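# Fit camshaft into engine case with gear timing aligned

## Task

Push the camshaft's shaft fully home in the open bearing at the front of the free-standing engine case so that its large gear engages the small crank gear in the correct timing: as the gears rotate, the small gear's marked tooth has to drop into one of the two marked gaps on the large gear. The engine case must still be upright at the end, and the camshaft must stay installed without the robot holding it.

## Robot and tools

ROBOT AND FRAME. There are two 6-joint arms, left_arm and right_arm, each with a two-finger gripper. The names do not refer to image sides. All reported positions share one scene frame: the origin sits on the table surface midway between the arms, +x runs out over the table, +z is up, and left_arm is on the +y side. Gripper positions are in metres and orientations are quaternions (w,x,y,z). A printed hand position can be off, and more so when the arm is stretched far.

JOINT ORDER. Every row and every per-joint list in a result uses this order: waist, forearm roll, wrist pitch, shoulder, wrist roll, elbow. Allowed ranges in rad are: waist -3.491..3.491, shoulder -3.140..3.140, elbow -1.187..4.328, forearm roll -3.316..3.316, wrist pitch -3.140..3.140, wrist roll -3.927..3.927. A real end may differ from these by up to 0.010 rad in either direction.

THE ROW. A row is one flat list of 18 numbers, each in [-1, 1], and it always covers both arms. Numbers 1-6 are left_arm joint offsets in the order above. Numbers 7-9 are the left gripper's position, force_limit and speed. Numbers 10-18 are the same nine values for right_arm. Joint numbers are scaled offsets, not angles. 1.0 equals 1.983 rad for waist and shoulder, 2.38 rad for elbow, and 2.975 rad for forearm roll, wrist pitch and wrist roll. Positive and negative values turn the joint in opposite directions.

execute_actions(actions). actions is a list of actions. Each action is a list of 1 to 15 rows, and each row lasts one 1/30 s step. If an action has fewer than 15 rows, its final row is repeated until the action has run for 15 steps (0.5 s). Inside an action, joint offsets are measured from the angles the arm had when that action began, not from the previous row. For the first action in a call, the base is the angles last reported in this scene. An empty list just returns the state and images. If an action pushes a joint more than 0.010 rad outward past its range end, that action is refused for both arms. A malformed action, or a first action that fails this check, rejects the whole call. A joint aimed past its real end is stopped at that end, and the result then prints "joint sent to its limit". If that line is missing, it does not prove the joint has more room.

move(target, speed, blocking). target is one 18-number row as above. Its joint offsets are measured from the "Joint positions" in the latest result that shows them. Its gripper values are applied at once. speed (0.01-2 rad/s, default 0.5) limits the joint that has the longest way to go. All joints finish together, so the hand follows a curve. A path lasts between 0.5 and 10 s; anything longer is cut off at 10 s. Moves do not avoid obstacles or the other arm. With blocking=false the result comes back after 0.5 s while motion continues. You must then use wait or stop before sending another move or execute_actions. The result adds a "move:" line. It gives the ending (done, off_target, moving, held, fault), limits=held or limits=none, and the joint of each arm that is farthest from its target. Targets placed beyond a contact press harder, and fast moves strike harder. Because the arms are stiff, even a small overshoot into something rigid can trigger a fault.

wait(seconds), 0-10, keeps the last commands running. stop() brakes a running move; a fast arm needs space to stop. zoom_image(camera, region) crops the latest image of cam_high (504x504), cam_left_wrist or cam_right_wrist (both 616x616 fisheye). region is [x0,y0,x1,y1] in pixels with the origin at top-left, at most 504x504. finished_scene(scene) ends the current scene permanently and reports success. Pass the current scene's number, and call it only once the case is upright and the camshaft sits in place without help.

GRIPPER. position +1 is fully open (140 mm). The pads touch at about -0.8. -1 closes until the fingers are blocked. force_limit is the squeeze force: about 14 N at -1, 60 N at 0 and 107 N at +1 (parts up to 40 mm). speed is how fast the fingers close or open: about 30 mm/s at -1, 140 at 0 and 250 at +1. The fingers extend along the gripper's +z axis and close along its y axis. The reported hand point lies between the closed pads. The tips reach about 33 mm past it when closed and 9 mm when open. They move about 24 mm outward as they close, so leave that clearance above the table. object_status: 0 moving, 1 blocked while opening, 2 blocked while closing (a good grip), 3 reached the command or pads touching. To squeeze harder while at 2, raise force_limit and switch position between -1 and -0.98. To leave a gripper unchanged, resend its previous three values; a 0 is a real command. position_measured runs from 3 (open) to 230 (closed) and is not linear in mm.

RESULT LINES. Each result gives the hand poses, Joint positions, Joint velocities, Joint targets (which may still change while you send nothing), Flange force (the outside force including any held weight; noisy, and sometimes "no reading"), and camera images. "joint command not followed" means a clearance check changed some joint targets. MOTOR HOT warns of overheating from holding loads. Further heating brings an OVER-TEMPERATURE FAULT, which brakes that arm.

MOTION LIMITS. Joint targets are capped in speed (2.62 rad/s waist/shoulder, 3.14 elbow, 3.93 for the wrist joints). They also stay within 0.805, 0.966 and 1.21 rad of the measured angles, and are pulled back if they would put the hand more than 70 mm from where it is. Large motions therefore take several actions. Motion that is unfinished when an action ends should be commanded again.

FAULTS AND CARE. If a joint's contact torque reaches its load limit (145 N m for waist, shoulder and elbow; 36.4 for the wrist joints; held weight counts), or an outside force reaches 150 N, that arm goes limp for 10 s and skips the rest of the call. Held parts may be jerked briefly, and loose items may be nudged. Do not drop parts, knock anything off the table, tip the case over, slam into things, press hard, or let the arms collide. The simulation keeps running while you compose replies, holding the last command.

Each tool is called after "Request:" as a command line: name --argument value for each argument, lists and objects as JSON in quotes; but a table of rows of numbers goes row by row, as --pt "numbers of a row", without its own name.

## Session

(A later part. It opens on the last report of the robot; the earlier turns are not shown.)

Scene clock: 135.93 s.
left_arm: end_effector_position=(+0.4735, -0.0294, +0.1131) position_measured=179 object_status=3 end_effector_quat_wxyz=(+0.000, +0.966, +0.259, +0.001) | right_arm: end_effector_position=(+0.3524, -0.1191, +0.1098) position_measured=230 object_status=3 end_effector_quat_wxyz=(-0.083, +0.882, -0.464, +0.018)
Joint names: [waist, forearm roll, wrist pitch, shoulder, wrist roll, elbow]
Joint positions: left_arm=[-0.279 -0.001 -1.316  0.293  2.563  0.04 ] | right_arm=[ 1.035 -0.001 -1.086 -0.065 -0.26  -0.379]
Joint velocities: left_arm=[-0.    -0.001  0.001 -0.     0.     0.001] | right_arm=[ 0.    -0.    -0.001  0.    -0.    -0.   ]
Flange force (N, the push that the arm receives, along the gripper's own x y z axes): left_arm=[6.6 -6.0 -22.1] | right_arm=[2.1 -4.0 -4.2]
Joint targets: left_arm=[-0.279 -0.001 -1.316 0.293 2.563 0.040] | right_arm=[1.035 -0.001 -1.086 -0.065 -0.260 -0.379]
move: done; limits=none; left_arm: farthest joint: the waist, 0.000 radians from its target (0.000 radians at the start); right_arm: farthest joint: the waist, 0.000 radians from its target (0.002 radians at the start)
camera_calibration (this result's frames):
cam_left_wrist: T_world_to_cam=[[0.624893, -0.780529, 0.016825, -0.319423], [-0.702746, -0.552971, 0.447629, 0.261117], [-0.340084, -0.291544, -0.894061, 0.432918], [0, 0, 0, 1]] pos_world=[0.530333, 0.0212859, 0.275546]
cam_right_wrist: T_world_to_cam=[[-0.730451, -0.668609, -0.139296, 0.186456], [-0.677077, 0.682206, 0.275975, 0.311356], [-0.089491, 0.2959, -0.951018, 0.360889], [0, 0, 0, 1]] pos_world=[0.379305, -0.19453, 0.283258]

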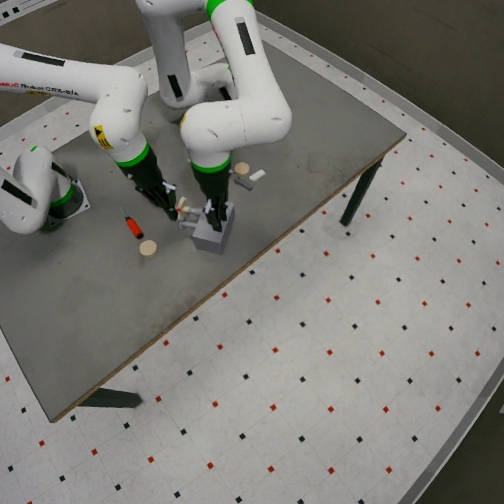

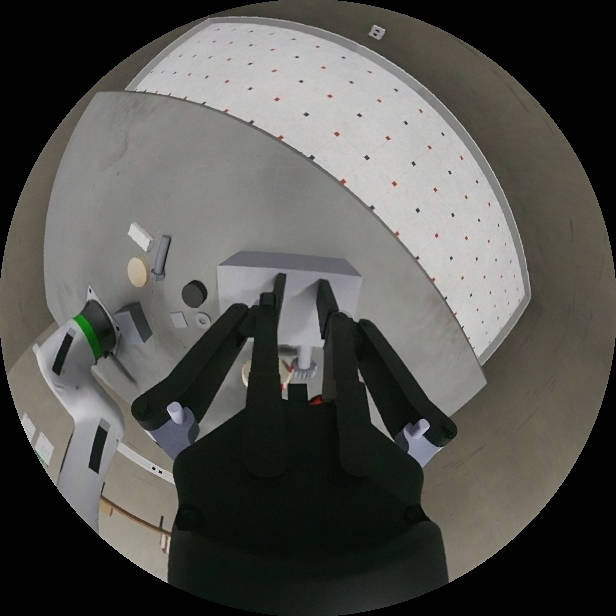

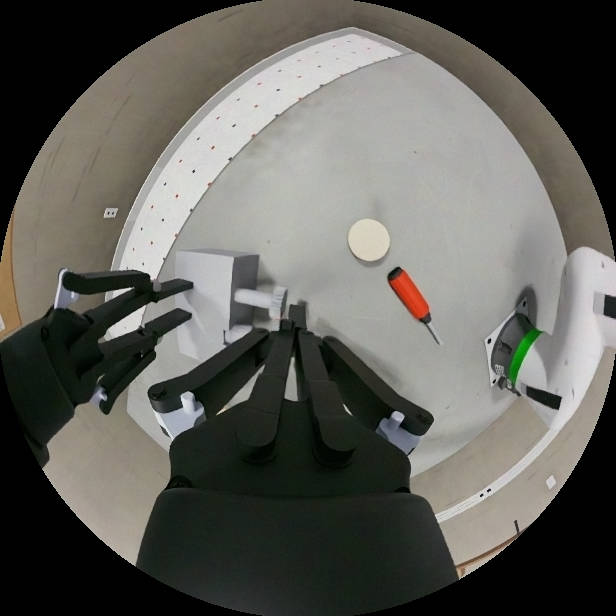

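It turns. Continue.

Request:
move --target '[0,0,0,0,0,0,-0.4,0,0,-0.0016,0,0.0034,0.0017,0,-0.0028,-0.85,-1,0]' --speed 0.01

Request:
move --target '[0,0,0,0,0,0,-0.4,0,0,-0.0012,0,0.0034,0.0017,0,-0.0028,-0.85,-1,0]' --speed 0.01

Request:
zoom_image --camera "cam_left_wrist" --region '[230,320,340,430]'

Scene clock: 137.37 s.
left_arm: end_effector_position=(+0.4735, -0.0294, +0.1131) position_measured=179 object_status=3 end_effector_quat_wxyz=(+0.000, +0.966, +0.259, +0.001) | right_arm: end_effector_position=(+0.3533, -0.1203, +0.1058) position_measured=230 object_status=3 end_effector_quat_wxyz=(-0.083, +0.881, -0.466, +0.019)
Joint names: [waist, forearm roll, wrist pitch, shoulder, wrist roll, elbow]
Joint positions: left_arm=[-0.279 -0.001 -1.316  0.293  2.563  0.04 ] | right_arm=[ 1.032 -0.001 -1.076 -0.061 -0.26  -0.385]
Joint velocities: left_arm=[ 0.001  0.     0.    -0.002 -0.    -0.001] | right_arm=[ 0.002  0.001 -0.002 -0.     0.001 -0.   ]
Flange force (N, the push that the arm receives, along the gripper's own x y z axes): left_arm=[8.1 1.9 -27.1] | right_arm=[2.6 -3.1 -3.1]
Joint targets: left_arm=[-0.279 -0.001 -1.316 0.293 2.563 0.040] | right_arm=[1.032 -0.001 -1.076 -0.061 -0.260 -0.385]
move: done; limits=none; left_arm: farthest joint: the waist, 0.000 radians from its target (0.000 radians at the start); right_arm: farthest joint: the waist, 0.000 radians from its target (0.003 radians at the start)
camera_calibration (this result's frames):
cam_left_wrist: T_world_to_cam=[[0.624894, -0.780529, 0.0168252, -0.319423], [-0.702746, -0.552971, 0.447629, 0.261117], [-0.340083, -0.291544, -0.894061, 0.432918], [0, 0, 0, 1]] pos_world=[0.530333, 0.0212859, 0.275546]
cam_right_wrist: T_world_to_cam=[[-0.732567, -0.666273, -0.139377, 0.18675], [-0.674918, 0.684341, 0.275978, 0.31333], [-0.0884954, 0.29624, -0.951005, 0.357196], [0, 0, 0, 1]] pos_world=[0.379889, -0.195814, 0.279251]

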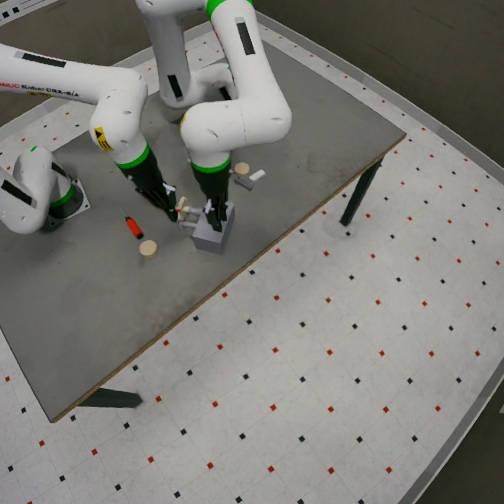

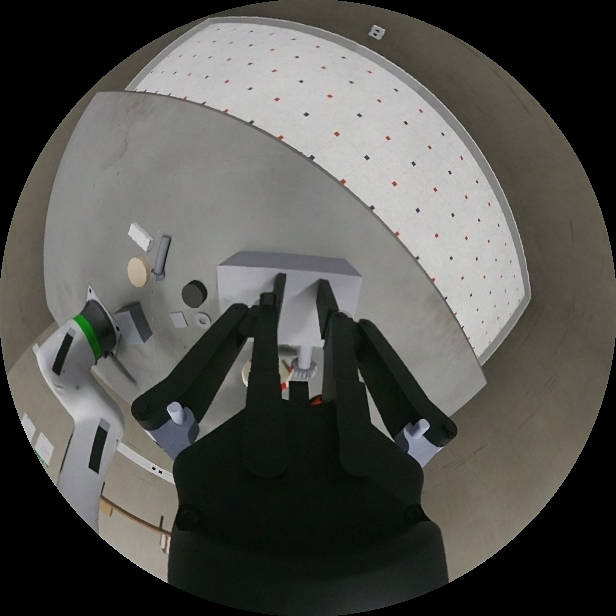

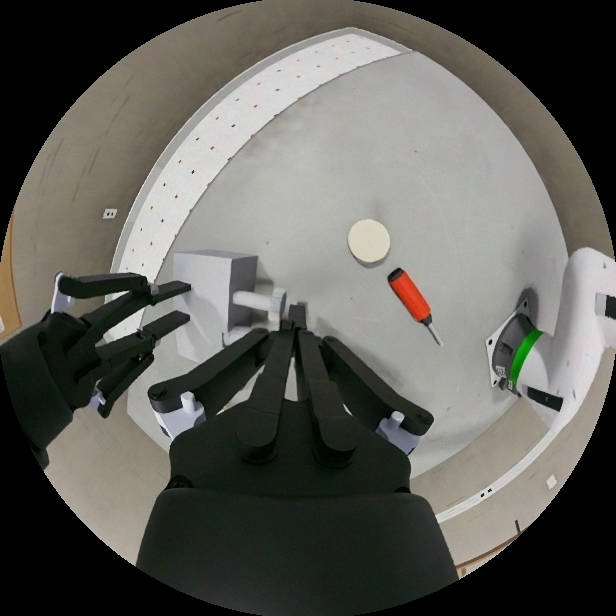

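Scene clock: 138.60 s.
left_arm: end_effector_position=(+0.4735, -0.0294, +0.1131) position_measured=179 object_status=3 end_effector_quat_wxyz=(+0.000, +0.966, +0.259, +0.001) | right_arm: end_effector_position=(+0.3539, -0.1212, +0.1018) position_measured=230 object_status=3 end_effector_quat_wxyz=(-0.083, +0.880, -0.467, +0.019)
Joint names: [waist, forearm roll, wrist pitch, shoulder, wrist roll, elbow]
Joint positions: left_arm=[-0.279 -0.001 -1.316  0.293  2.563  0.04 ] | right_arm=[ 1.03  -0.001 -1.066 -0.058 -0.26  -0.392]
Joint velocities: left_arm=[ 0.001  0.     0.    -0.    -0.     0.   ] | right_arm=[ 0.     0.002  0.001 -0.     0.     0.   ]
Flange force (N, the push that the arm receives, along the gripper's own x y z axes): left_arm=[5.0 -4.3 -23.6] | right_arm=[2.1 -2.4 -2.7]
Joint targets: left_arm=[-0.279 -0.001 -1.316 0.293 2.563 0.040] | right_arm=[1.030 -0.001 -1.066 -0.058 -0.260 -0.392]
move: done; limits=none; left_arm: farthest joint: the waist, 0.000 radians from its target (0.000 radians at the start); right_arm: farthest joint: the waist, 0.000 radians from its target (0.002 radians at the start)
camera_calibration (this result's frames):
cam_left_wrist: T_world_to_cam=[[0.624893, -0.780529, 0.0168252, -0.319423], [-0.702746, -0.552971, 0.447629, 0.261117], [-0.340083, -0.291544, -0.894061, 0.432918], [0, 0, 0, 1]] pos_world=[0.530333, 0.0212858, 0.275546]
cam_right_wrist: T_world_to_cam=[[-0.734149, -0.664512, -0.139458, 0.186809], [-0.673296, 0.685935, 0.275981, 0.315086], [-0.0877339, 0.296508, -0.950992, 0.353483], [0, 0, 0, 1]] pos_world=[0.380304, -0.196802, 0.275254]

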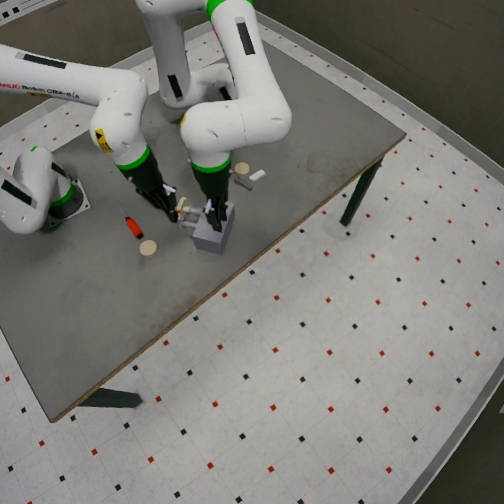

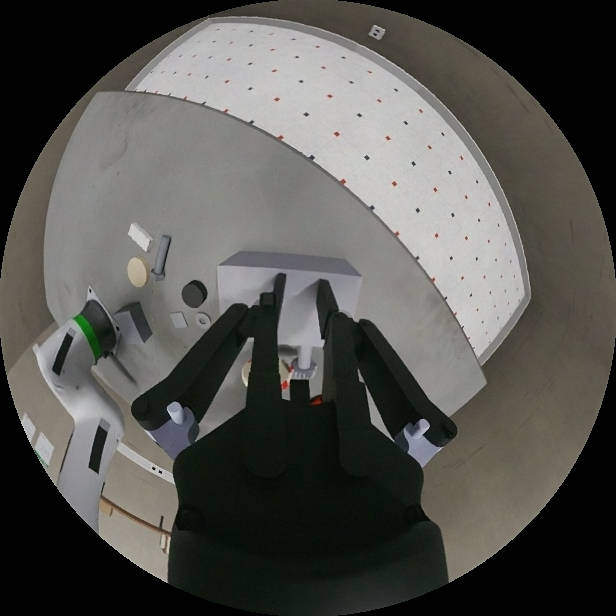

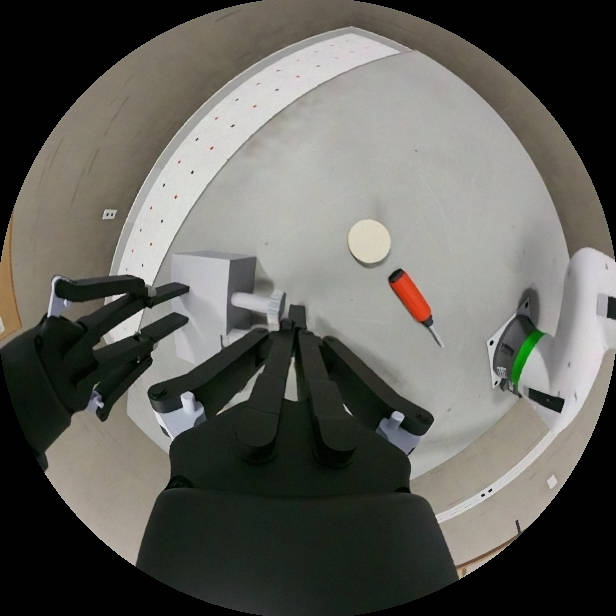

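Region (230, 320, 340, 430) of cam_left_wrist's 616x616 image, scaled by 4.582, with more detail than that image has.

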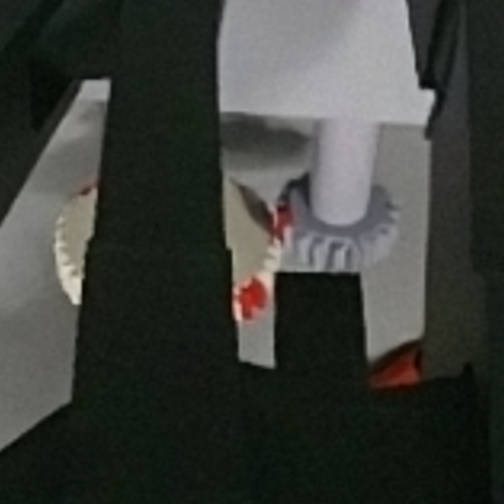

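Request:
move --target '[0,0,0,0,0,0,-0.4,0,0,0,0,-0.0119,-0.0058,0,0.0098,-0.85,-1,0]' --speed 0.06

Request:
move --target '[0,0,0,0,0,0,-0.4,0,0,0.0048,0,0,0,0,0,-0.85,-1,0]' --speed 0.02

Request:
move --target '[0,0,0,0,0,0,-0.4,0,0,0,0,0.0017,0.0008,0,-0.0014,-0.85,-1,0]' --speed 0.01

Request:
move --target '[0,0,0,0,0,0,-0.4,0,0,-0.002,0,0.0034,0.0016,0,-0.0028,-0.85,-1,0]' --speed 0.012

Request:
move --target '[0,0,0,0,0,0,-0.4,0,0,-0.0016,0,0.0034,0.0017,0,-0.0028,-0.85,-1,0]' --speed 0.012

Request:
zoom_image --camera "cam_left_wrist" --region '[230,320,340,430]'

Scene clock: 139.73 s.
left_arm: end_effector_position=(+0.4735, -0.0294, +0.1131) position_measured=179 object_status=3 end_effector_quat_wxyz=(+0.000, +0.966, +0.259, +0.001) | right_arm: end_effector_position=(+0.3537, -0.1214, +0.1157) position_measured=230 object_status=3 end_effector_quat_wxyz=(-0.083, +0.880, -0.467, +0.019)
Joint names: [waist, forearm roll, wrist pitch, shoulder, wrist roll, elbow]
Joint positions: left_arm=[-0.279 -0.001 -1.316  0.293  2.563  0.04 ] | right_arm=[ 1.03  -0.001 -1.102 -0.069 -0.26  -0.369]
Joint velocities: left_arm=[ 0.001  0.     0.001  0.001 -0.001  0.001] | right_arm=[-0.    -0.001  0.001 -0.    -0.     0.   ]
Flange force (N, the push that the arm receives, along the gripper's own x y z axes): left_arm=[3.4 -9.5 -23.9] | right_arm=[1.8 -3.6 -1.8]
Joint targets: left_arm=[-0.279 -0.001 -1.316 0.293 2.563 0.040] | right_arm=[1.030 -0.001 -1.102 -0.070 -0.260 -0.369]
move: done; limits=none; left_arm: farthest joint: the waist, 0.000 radians from its target (0.000 radians at the start); right_arm: farthest joint: the waist, 0.000 radians from its target (0.000 radians at the start)
camera_calibration (this result's frames):
cam_left_wrist: T_world_to_cam=[[0.624894, -0.780529, 0.0168251, -0.319423], [-0.702745, -0.552971, 0.447629, 0.261117], [-0.340084, -0.291544, -0.894061, 0.432918], [0, 0, 0, 1]] pos_world=[0.530333, 0.0212859, 0.275546]
cam_right_wrist: T_world_to_cam=[[-0.734182, -0.664597, -0.13888, 0.188438], [-0.67321, 0.686033, 0.275947, 0.311253], [-0.0881172, 0.296091, -0.951087, 0.366825], [0, 0, 0, 1]] pos_world=[0.38021, -0.196908, 0.289164]

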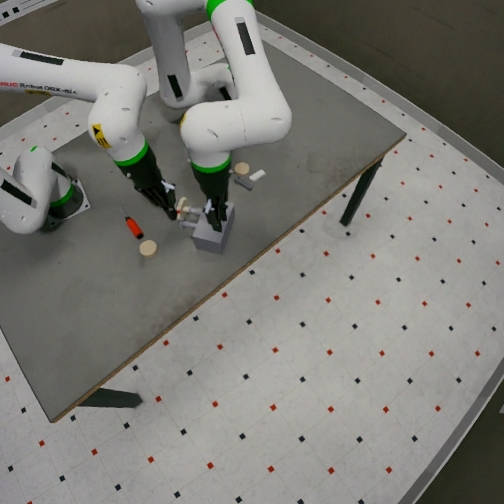

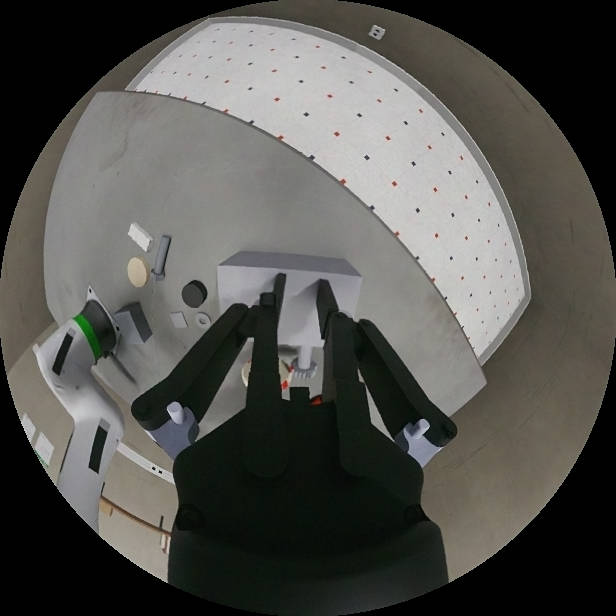

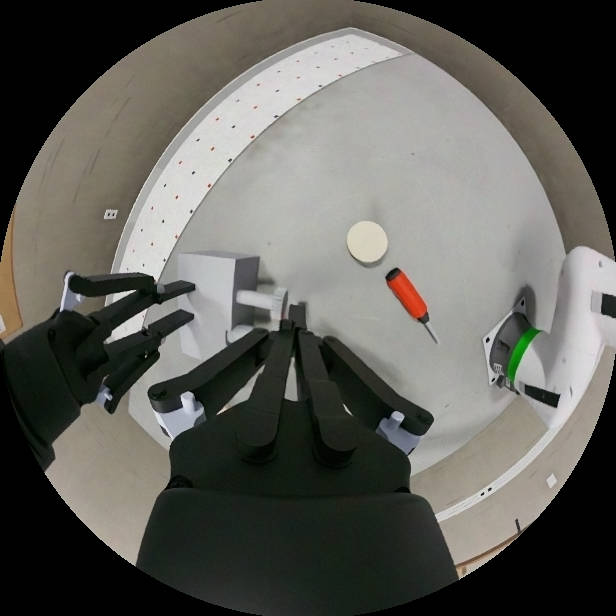

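Scene clock: 140.43 s.
left_arm: end_effector_position=(+0.4735, -0.0294, +0.1131) position_measured=179 object_status=3 end_effector_quat_wxyz=(+0.000, +0.966, +0.259, +0.001) | right_arm: end_effector_position=(+0.3513, -0.1177, +0.1157) position_measured=230 object_status=3 end_effector_quat_wxyz=(-0.083, +0.883, -0.462, +0.018)
Joint names: [waist, forearm roll, wrist pitch, shoulder, wrist roll, elbow]
Joint positions: left_arm=[-0.279 -0.001 -1.316  0.293  2.563  0.04 ] | right_arm=[ 1.039 -0.001 -1.102 -0.07  -0.26  -0.369]
Joint velocities: left_arm=[-0.002  0.     0.001  0.     0.001 -0.   ] | right_arm=[-0.001  0.    -0.    -0.     0.001 -0.   ]
Flange force (N, the push that the arm receives, along the gripper's own x y z axes): left_arm=[6.1 -4.1 -25.2] | right_arm=[3.0 -5.1 -1.0]
Joint targets: left_arm=[-0.279 -0.001 -1.316 0.293 2.563 0.040] | right_arm=[1.039 -0.001 -1.102 -0.069 -0.260 -0.369]
move: done; limits=none; left_arm: farthest joint: the waist, 0.000 radians from its target (0.000 radians at the start); right_arm: farthest joint: the shoulder, 0.001 radians from its target (0.000 radians at the start)
camera_calibration (this result's frames):
cam_left_wrist: T_world_to_cam=[[0.624894, -0.780529, 0.0168252, -0.319423], [-0.702746, -0.552971, 0.447629, 0.261117], [-0.340083, -0.291544, -0.894061, 0.432918], [0, 0, 0, 1]] pos_world=[0.530333, 0.0212859, 0.275546]
cam_right_wrist: T_world_to_cam=[[-0.727826, -0.671551, -0.138882, 0.186076], [-0.679706, 0.679597, 0.275947, 0.308642], [-0.090929, 0.29524, -0.951086, 0.366415], [0, 0, 0, 1]] pos_world=[0.378535, -0.192973, 0.289166]

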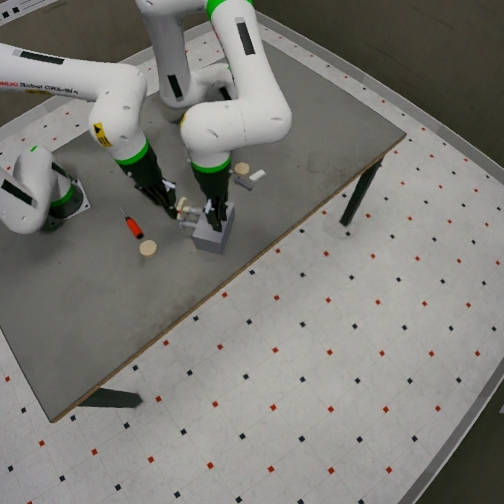

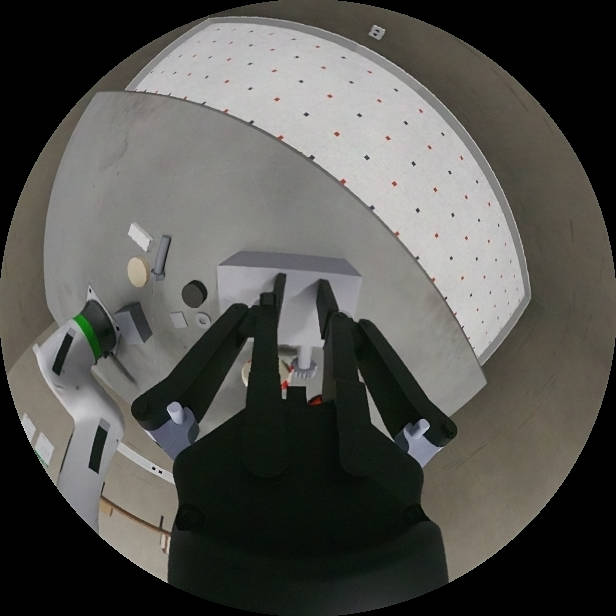

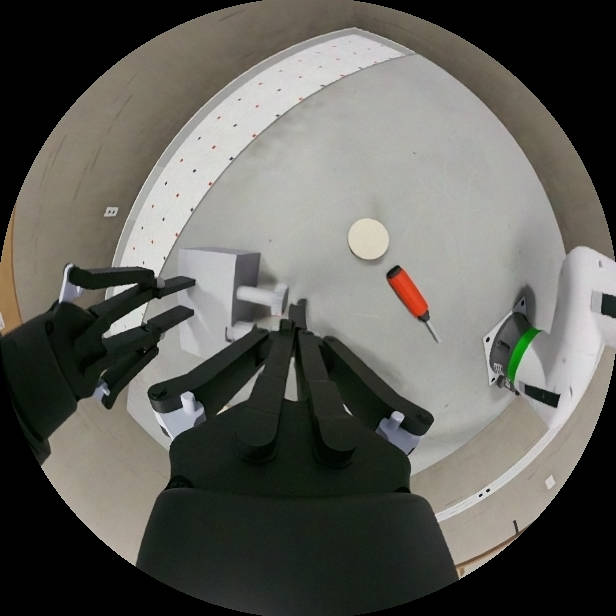

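Scene clock: 141.17 s.
left_arm: end_effector_position=(+0.4735, -0.0294, +0.1131) position_measured=179 object_status=3 end_effector_quat_wxyz=(+0.000, +0.966, +0.259, +0.001) | right_arm: end_effector_position=(+0.3514, -0.1177, +0.1138) position_measured=230 object_status=3 end_effector_quat_wxyz=(-0.083, +0.883, -0.462, +0.018)
Joint names: [waist, forearm roll, wrist pitch, shoulder, wrist roll, elbow]
Joint positions: left_arm=[-0.279 -0.001 -1.316  0.293  2.563  0.04 ] | right_arm=[ 1.039 -0.001 -1.097 -0.068 -0.26  -0.372]
Joint velocities: left_arm=[-0.002  0.001 -0.     0.     0.     0.   ] | right_arm=[-0.     0.    -0.001  0.     0.     0.   ]
Flange force (N, the push that the arm receives, along the gripper's own x y z axes): left_arm=[8.5 2.4 -24.2] | right_arm=[1.4 -1.7 -1.4]
Joint targets: left_arm=[-0.279 -0.001 -1.316 0.293 2.563 0.040] | right_arm=[1.039 -0.001 -1.097 -0.068 -0.260 -0.372]
move: done; limits=none; left_arm: farthest joint: the waist, 0.000 radians from its target (0.000 radians at the start); right_arm: farthest joint: the waist, 0.000 radians from its target (0.000 radians at the start)
camera_calibration (this result's frames):
cam_left_wrist: T_world_to_cam=[[0.624893, -0.780529, 0.0168252, -0.319423], [-0.702746, -0.552971, 0.447629, 0.261117], [-0.340083, -0.291544, -0.894061, 0.432918], [0, 0, 0, 1]] pos_world=[0.530333, 0.0212859, 0.275546]
cam_right_wrist: T_world_to_cam=[[-0.727816, -0.671534, -0.139019, 0.185885], [-0.679729, 0.67957, 0.275956, 0.309183], [-0.0908405, 0.295341, -0.951063, 0.364513], [0, 0, 0, 1]] pos_world=[0.378564, -0.192939, 0.287196]

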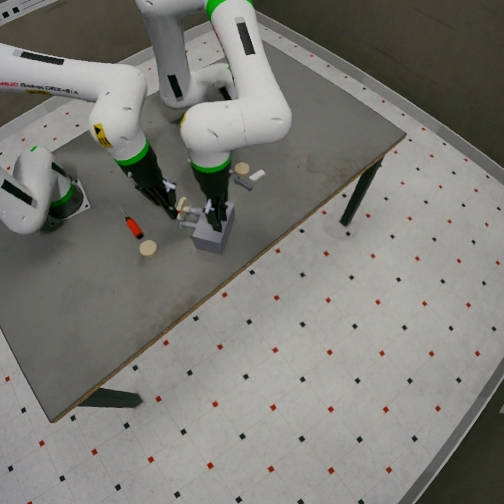

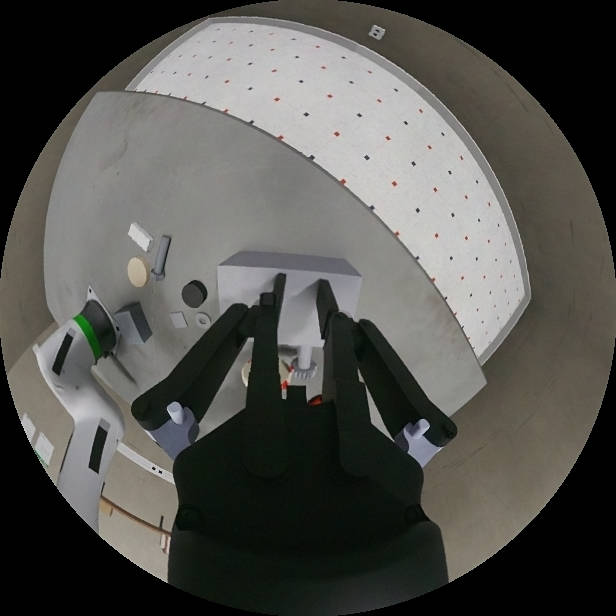

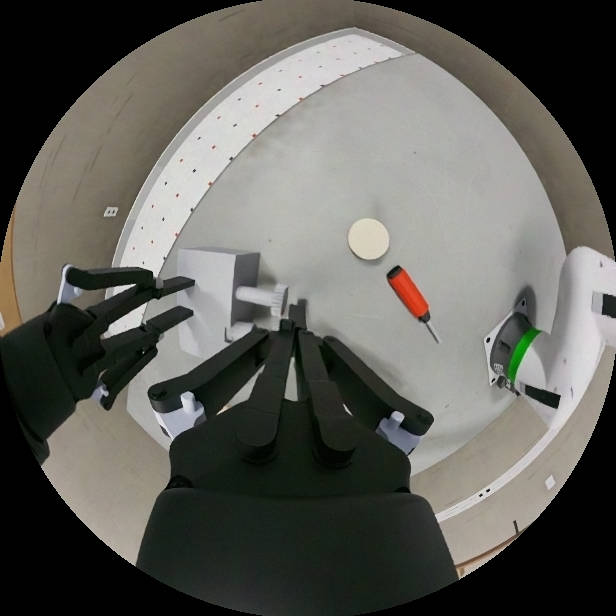

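Scene clock: 142.23 s.
left_arm: end_effector_position=(+0.4735, -0.0294, +0.1131) position_measured=179 object_status=3 end_effector_quat_wxyz=(+0.000, +0.966, +0.259, +0.001) | right_arm: end_effector_position=(+0.3524, -0.1191, +0.1098) position_measured=230 object_status=3 end_effector_quat_wxyz=(-0.083, +0.882, -0.464, +0.018)
Joint names: [waist, forearm roll, wrist pitch, shoulder, wrist roll, elbow]
Joint positions: left_arm=[-0.279 -0.001 -1.316  0.293  2.563  0.04 ] | right_arm=[ 1.035 -0.001 -1.086 -0.065 -0.26  -0.379]
Joint velocities: left_arm=[-0.002 -0.    -0.    -0.001  0.     0.001] | right_arm=[ 0.     0.001  0.    -0.     0.     0.   ]
Flange force (N, the push that the arm receives, along the gripper's own x y z axes): left_arm=[5.4 -2.5 -24.8] | right_arm=[0.1 -0.3 -3.3]
Joint targets: left_arm=[-0.279 -0.001 -1.316 0.293 2.563 0.040] | right_arm=[1.035 -0.001 -1.086 -0.065 -0.260 -0.379]
move: done; limits=none; left_arm: farthest joint: the waist, 0.000 radians from its target (0.000 radians at the start); right_arm: farthest joint: the waist, 0.000 radians from its target (0.004 radians at the start)
camera_calibration (this result's frames):
cam_left_wrist: T_world_to_cam=[[0.624894, -0.780529, 0.0168252, -0.319423], [-0.702746, -0.552971, 0.447629, 0.261117], [-0.340083, -0.291544, -0.894061, 0.432918], [0, 0, 0, 1]] pos_world=[0.530333, 0.0212859, 0.275546]
cam_right_wrist: T_world_to_cam=[[-0.730455, -0.668605, -0.139295, 0.186457], [-0.677073, 0.68221, 0.275975, 0.311357], [-0.0894898, 0.2959, -0.951018, 0.360893], [0, 0, 0, 1]] pos_world=[0.379306, -0.194533, 0.283261]

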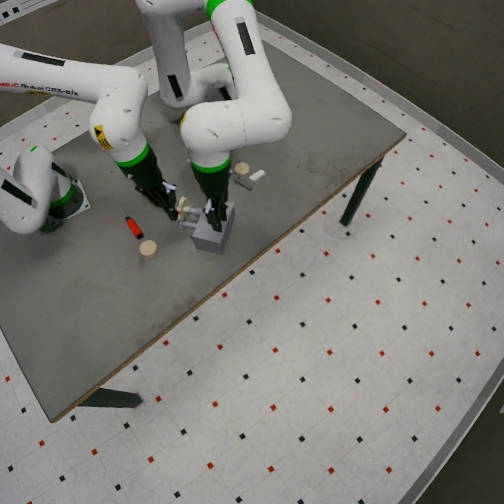

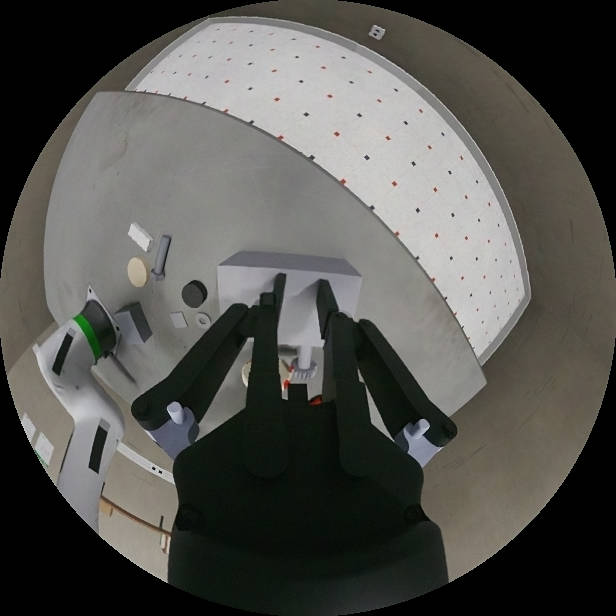

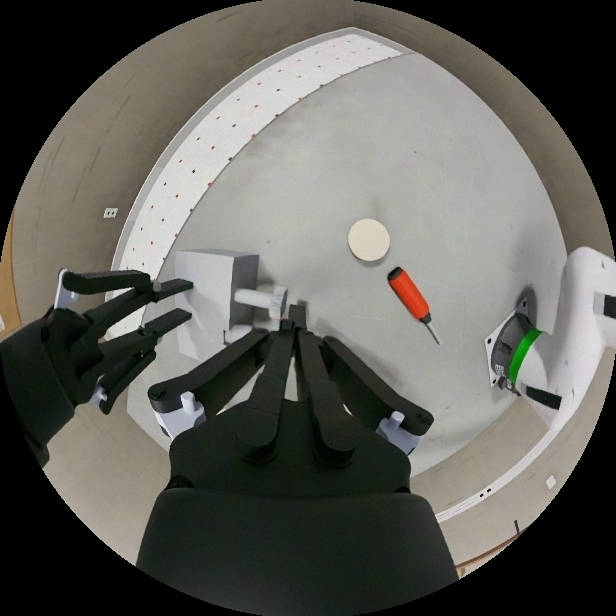

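Scene clock: 143.30 s.
left_arm: end_effector_position=(+0.4735, -0.0294, +0.1131) position_measured=179 object_status=3 end_effector_quat_wxyz=(+0.000, +0.966, +0.259, +0.001) | right_arm: end_effector_position=(+0.3533, -0.1203, +0.1058) position_measured=230 object_status=3 end_effector_quat_wxyz=(-0.083, +0.881, -0.466, +0.019)
Joint names: [waist, forearm roll, wrist pitch, shoulder, wrist roll, elbow]
Joint positions: left_arm=[-0.279 -0.001 -1.316  0.293  2.563  0.04 ] | right_arm=[ 1.032 -0.001 -1.076 -0.061 -0.26  -0.385]
Joint velocities: left_arm=[-0.    -0.    -0.    -0.001 -0.    -0.   ] | right_arm=[ 0.    -0.001  0.    -0.    -0.001 -0.   ]
Flange force (N, the push that the arm receives, along the gripper's own x y z axes): left_arm=[6.2 -1.9 -25.1] | right_arm=[2.8 -2.4 -3.2]
Joint targets: left_arm=[-0.279 -0.001 -1.316 0.293 2.563 0.040] | right_arm=[1.032 -0.001 -1.076 -0.061 -0.260 -0.385]
move: done; limits=none; left_arm: farthest joint: the waist, 0.000 radians from its target (0.000 radians at the start); right_arm: farthest joint: the waist, 0.000 radians from its target (0.003 radians at the start)
camera_calibration (this result's frames):
cam_left_wrist: T_world_to_cam=[[0.624893, -0.780529, 0.0168252, -0.319423], [-0.702746, -0.552971, 0.447629, 0.261117], [-0.340083, -0.291544, -0.894061, 0.432918], [0, 0, 0, 1]] pos_world=[0.530333, 0.0212859, 0.275546]
cam_right_wrist: T_world_to_cam=[[-0.73257, -0.666269, -0.139376, 0.18675], [-0.674914, 0.684344, 0.275978, 0.313331], [-0.0884942, 0.29624, -0.951005, 0.357199], [0, 0, 0, 1]] pos_world=[0.379889, -0.195817, 0.279254]

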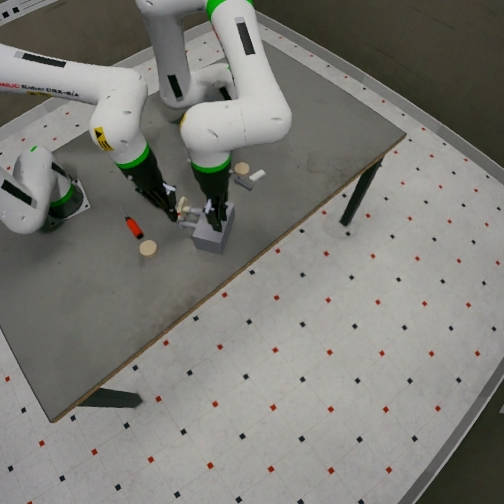

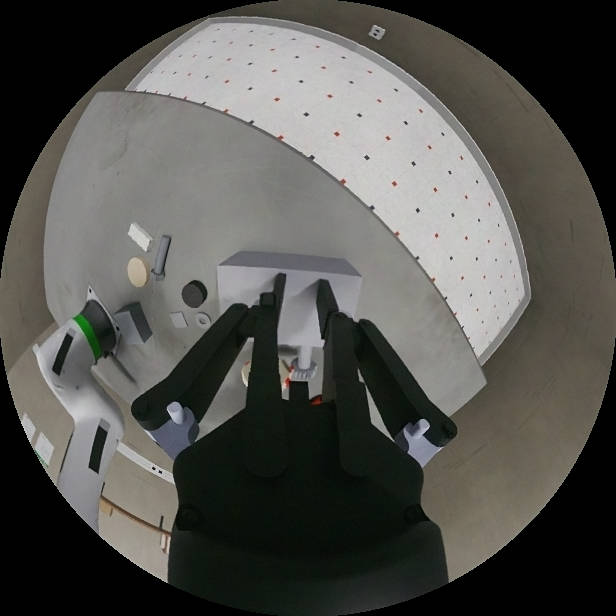

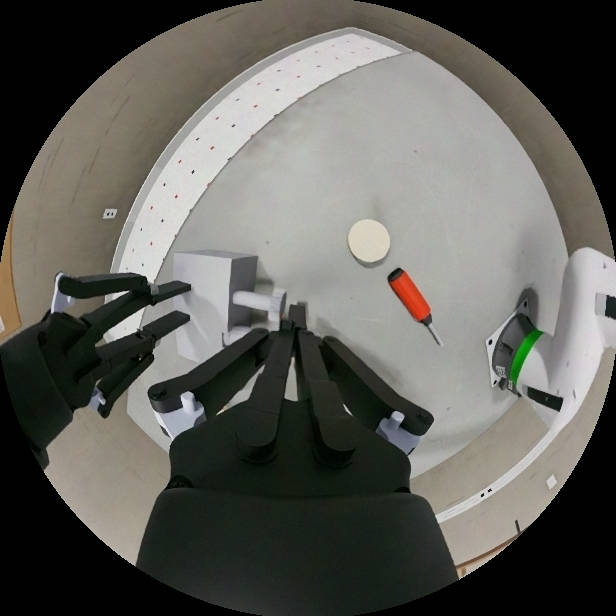

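Region (230, 320, 340, 430) of cam_left_wrist's 616x616 image, scaled by 4.582, with more detail than that image has.

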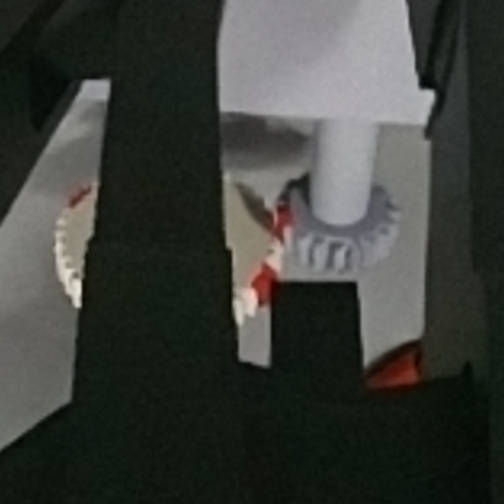

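Request:
execute_actions --actions '[[[0,0,0,0,0,0,-0.4,0,0,-0.0012,0,0.0034,0.0017,0,-0.0028,-0.85,-1,0]],[[0,0,0,0,0,0,-0.4,0,0,0,0,-0.0119,-0.0058,0,0.0098,-0.85,-1,0]],[[0,0,0,0,0,0,-0.4,0,0,0.0048,0,0,0,0,0,-0.85,-1,0]],[[0,0,0,0,0,0,-0.4,0,0,0,0,0.0017,0.0008,0,-0.0014,-0.85,-1,0]],[[0,0,0,0,0,0,-0.4,0,0,-0.001,0,0.0017,0.0008,0,-0.0014,-0.85,-1,0]],[[0,0,0,0,0,0,-0.4,0,0,-0.001,0,0.0017,0.0008,0,-0.0014,-0.85,-1,0]],[[0,0,0,0,0,0,-0.4,0,0,-0.0008,0,0.0017,0.00085,0,-0.0014,-0.85,-1,0]],[[0,0,0,0,0,0,-0.4,0,0,-0.0008,0,0.0017,0.00085,0,-0.0014,-0.85,-1,0]]]'

Request:
zoom_image --camera "cam_left_wrist" --region '[230,320,340,430]'

Scene clock: 147.53 s.
left_arm: end_effector_position=(+0.4735, -0.0294, +0.1131) position_measured=179 object_status=3 end_effector_quat_wxyz=(+0.000, +0.966, +0.259, +0.001) | right_arm: end_effector_position=(+0.3532, -0.1203, +0.1058) position_measured=230 object_status=3 end_effector_quat_wxyz=(-0.083, +0.881, -0.466, +0.019)
Joint names: [waist, forearm roll, wrist pitch, shoulder, wrist roll, elbow]
Joint positions: left_arm=[-0.279 -0.001 -1.316  0.293  2.563  0.04 ] | right_arm=[ 1.032 -0.001 -1.076 -0.061 -0.26  -0.385]
Joint velocities: left_arm=[-0.001  0.001 -0.     0.001 -0.001 -0.001] | right_arm=[ 0.     0.003  0.001 -0.    -0.002 -0.   ]
Flange force (N, the push that the arm receives, along the gripper's own x y z axes): left_arm=[7.8 -4.5 -23.9] | right_arm=[0.7 -2.5 -1.5]
Flange force at the end of the 4th action (N, along the gripper's axes at the end of the call): left_arm=[6.3 -6.3 -26.4] | right_arm=[2.0 -2.4 -1.5]
Flange force at the end of the 5th action (N, along the gripper's axes at the end of the call): left_arm=[5.9 5.1 -26.2] | right_arm=[0.2 -2.8 -2.2]
Flange force at the end of the 6th action (N, along the gripper's axes at the end of the call): left_arm=[5.8 -2.1 -22.9] | right_arm=[1.7 -3.9 -1.3]
Flange force at the end of the 7th action (N, along the gripper's axes at the end of the call): left_arm=[6.6 -1.6 -26.5] | right_arm=[2.9 -2.7 -3.5]
Joint targets: left_arm=[-0.279 -0.001 -1.316 0.293 2.563 0.040] | right_arm=[1.032 -0.001 -1.076 -0.061 -0.260 -0.385]
camera_calibration (this result's frames):
cam_left_wrist: T_world_to_cam=[[0.624894, -0.780529, 0.0168252, -0.319423], [-0.702745, -0.552971, 0.447629, 0.261117], [-0.340083, -0.291544, -0.894061, 0.432918], [0, 0, 0, 1]] pos_world=[0.530333, 0.0212859, 0.275546]
cam_right_wrist: T_world_to_cam=[[-0.732573, -0.66628, -0.139315, 0.18672], [-0.674907, 0.684356, 0.275964, 0.313339], [-0.0885286, 0.296189, -0.951018, 0.357198], [0, 0, 0, 1]] pos_world=[0.379883, -0.195826, 0.279244]

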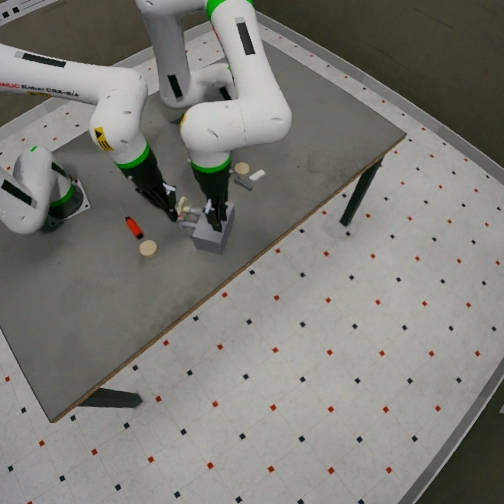

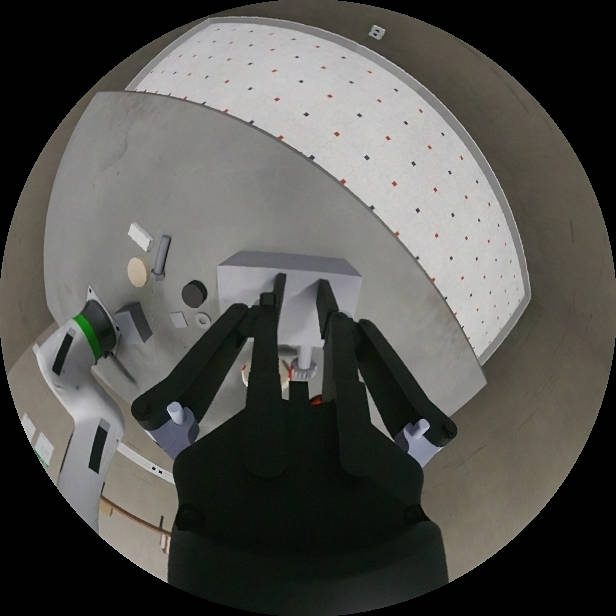

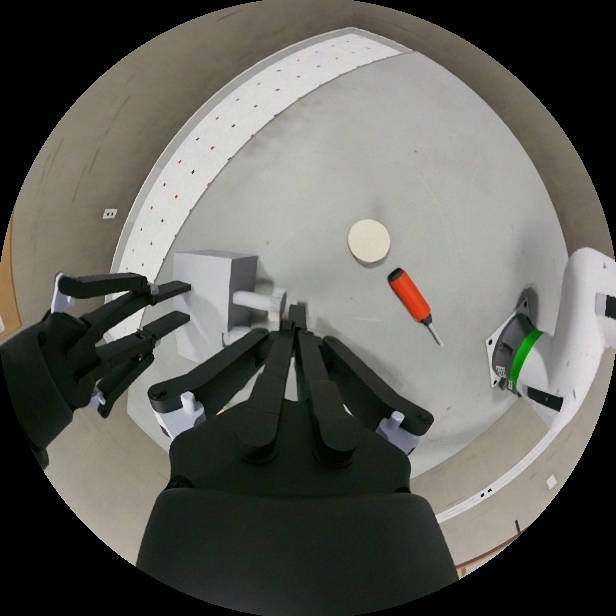

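Region (230, 320, 340, 430) of cam_left_wrist's 616x616 image, scaled by 4.582, with more detail than that image has.

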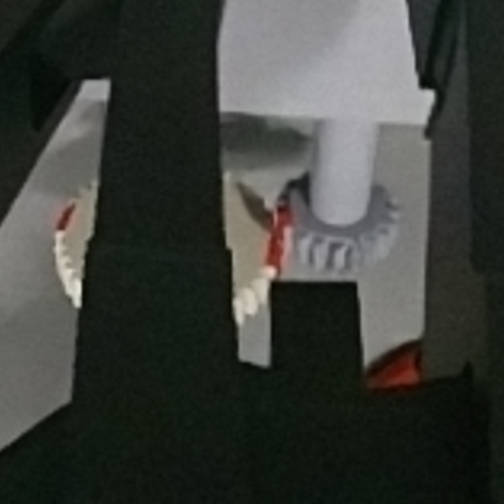

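Request:
move --target '[0,0,0,0,0,0,-0.4,0,0,0.045,0,0.02,-0.09,0.15,-0.068,-0.85,-1,0]' --speed 0.3

Scene clock: 149.50 s.
left_arm: end_effector_position=(+0.4735, -0.0294, +0.1131) position_measured=179 object_status=3 end_effector_quat_wxyz=(+0.000, +0.966, +0.259, +0.001) | right_arm: end_effector_position=(+0.3040, -0.1221, +0.1073) position_measured=230 object_status=3 end_effector_quat_wxyz=(-0.113, +0.969, -0.215, +0.048)
Joint names: [waist, forearm roll, wrist pitch, shoulder, wrist roll, elbow]
Joint positions: left_arm=[-0.279 -0.001 -1.316  0.293  2.563  0.04 ] | right_arm=[ 1.121 -0.001 -1.017 -0.24   0.186 -0.547]
Joint velocities: left_arm=[-0.001  0.001  0.    -0.001  0.     0.001] | right_arm=[ 0.     0.    -0.001 -0.    -0.001 -0.   ]
Flange force (N, the push that the arm receives, along the gripper's own x y z axes): left_arm=[1.0 -9.5 -27.4] | right_arm=[4.5 -3.6 -0.2]
Joint targets: left_arm=[-0.279 -0.001 -1.316 0.293 2.563 0.040] | right_arm=[1.121 -0.001 -1.017 -0.240 0.186 -0.547]
move: done; limits=none; left_arm: farthest joint: the waist, 0.000 radians from its target (0.000 radians at the start); right_arm: farthest joint: the waist, 0.000 radians from its target (0.089 radians at the start)
camera_calibration (this result's frames):
cam_left_wrist: T_world_to_cam=[[0.624893, -0.780529, 0.0168254, -0.319423], [-0.702746, -0.552971, 0.447629, 0.261117], [-0.340083, -0.291544, -0.894061, 0.432918], [0, 0, 0, 1]] pos_world=[0.530333, 0.0212858, 0.275546]
cam_right_wrist: T_world_to_cam=[[-0.279194, -0.938538, -0.20297, -0.0145835], [-0.953146, 0.245235, 0.17712, 0.322511], [-0.116459, 0.242911, -0.963032, 0.358035], [0, 0, 0, 1]] pos_world=[0.345025, -0.179749, 0.284716]

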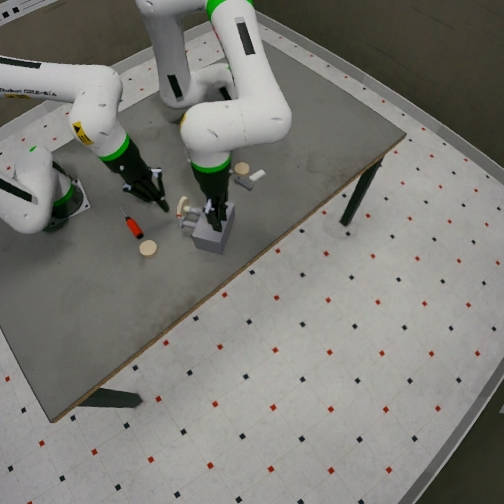

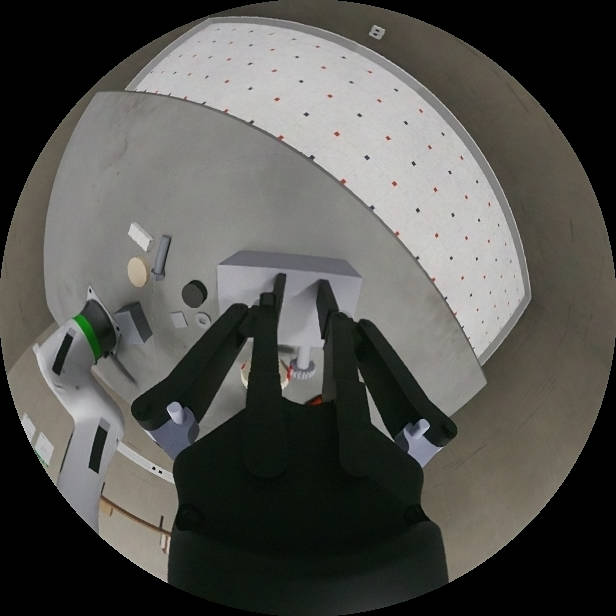

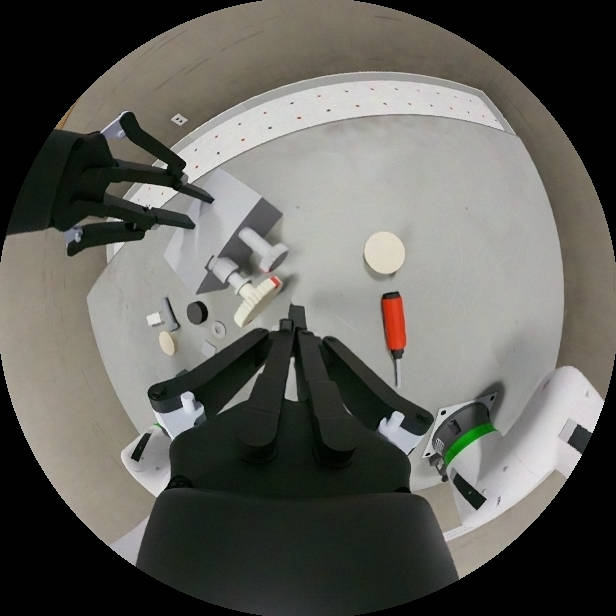

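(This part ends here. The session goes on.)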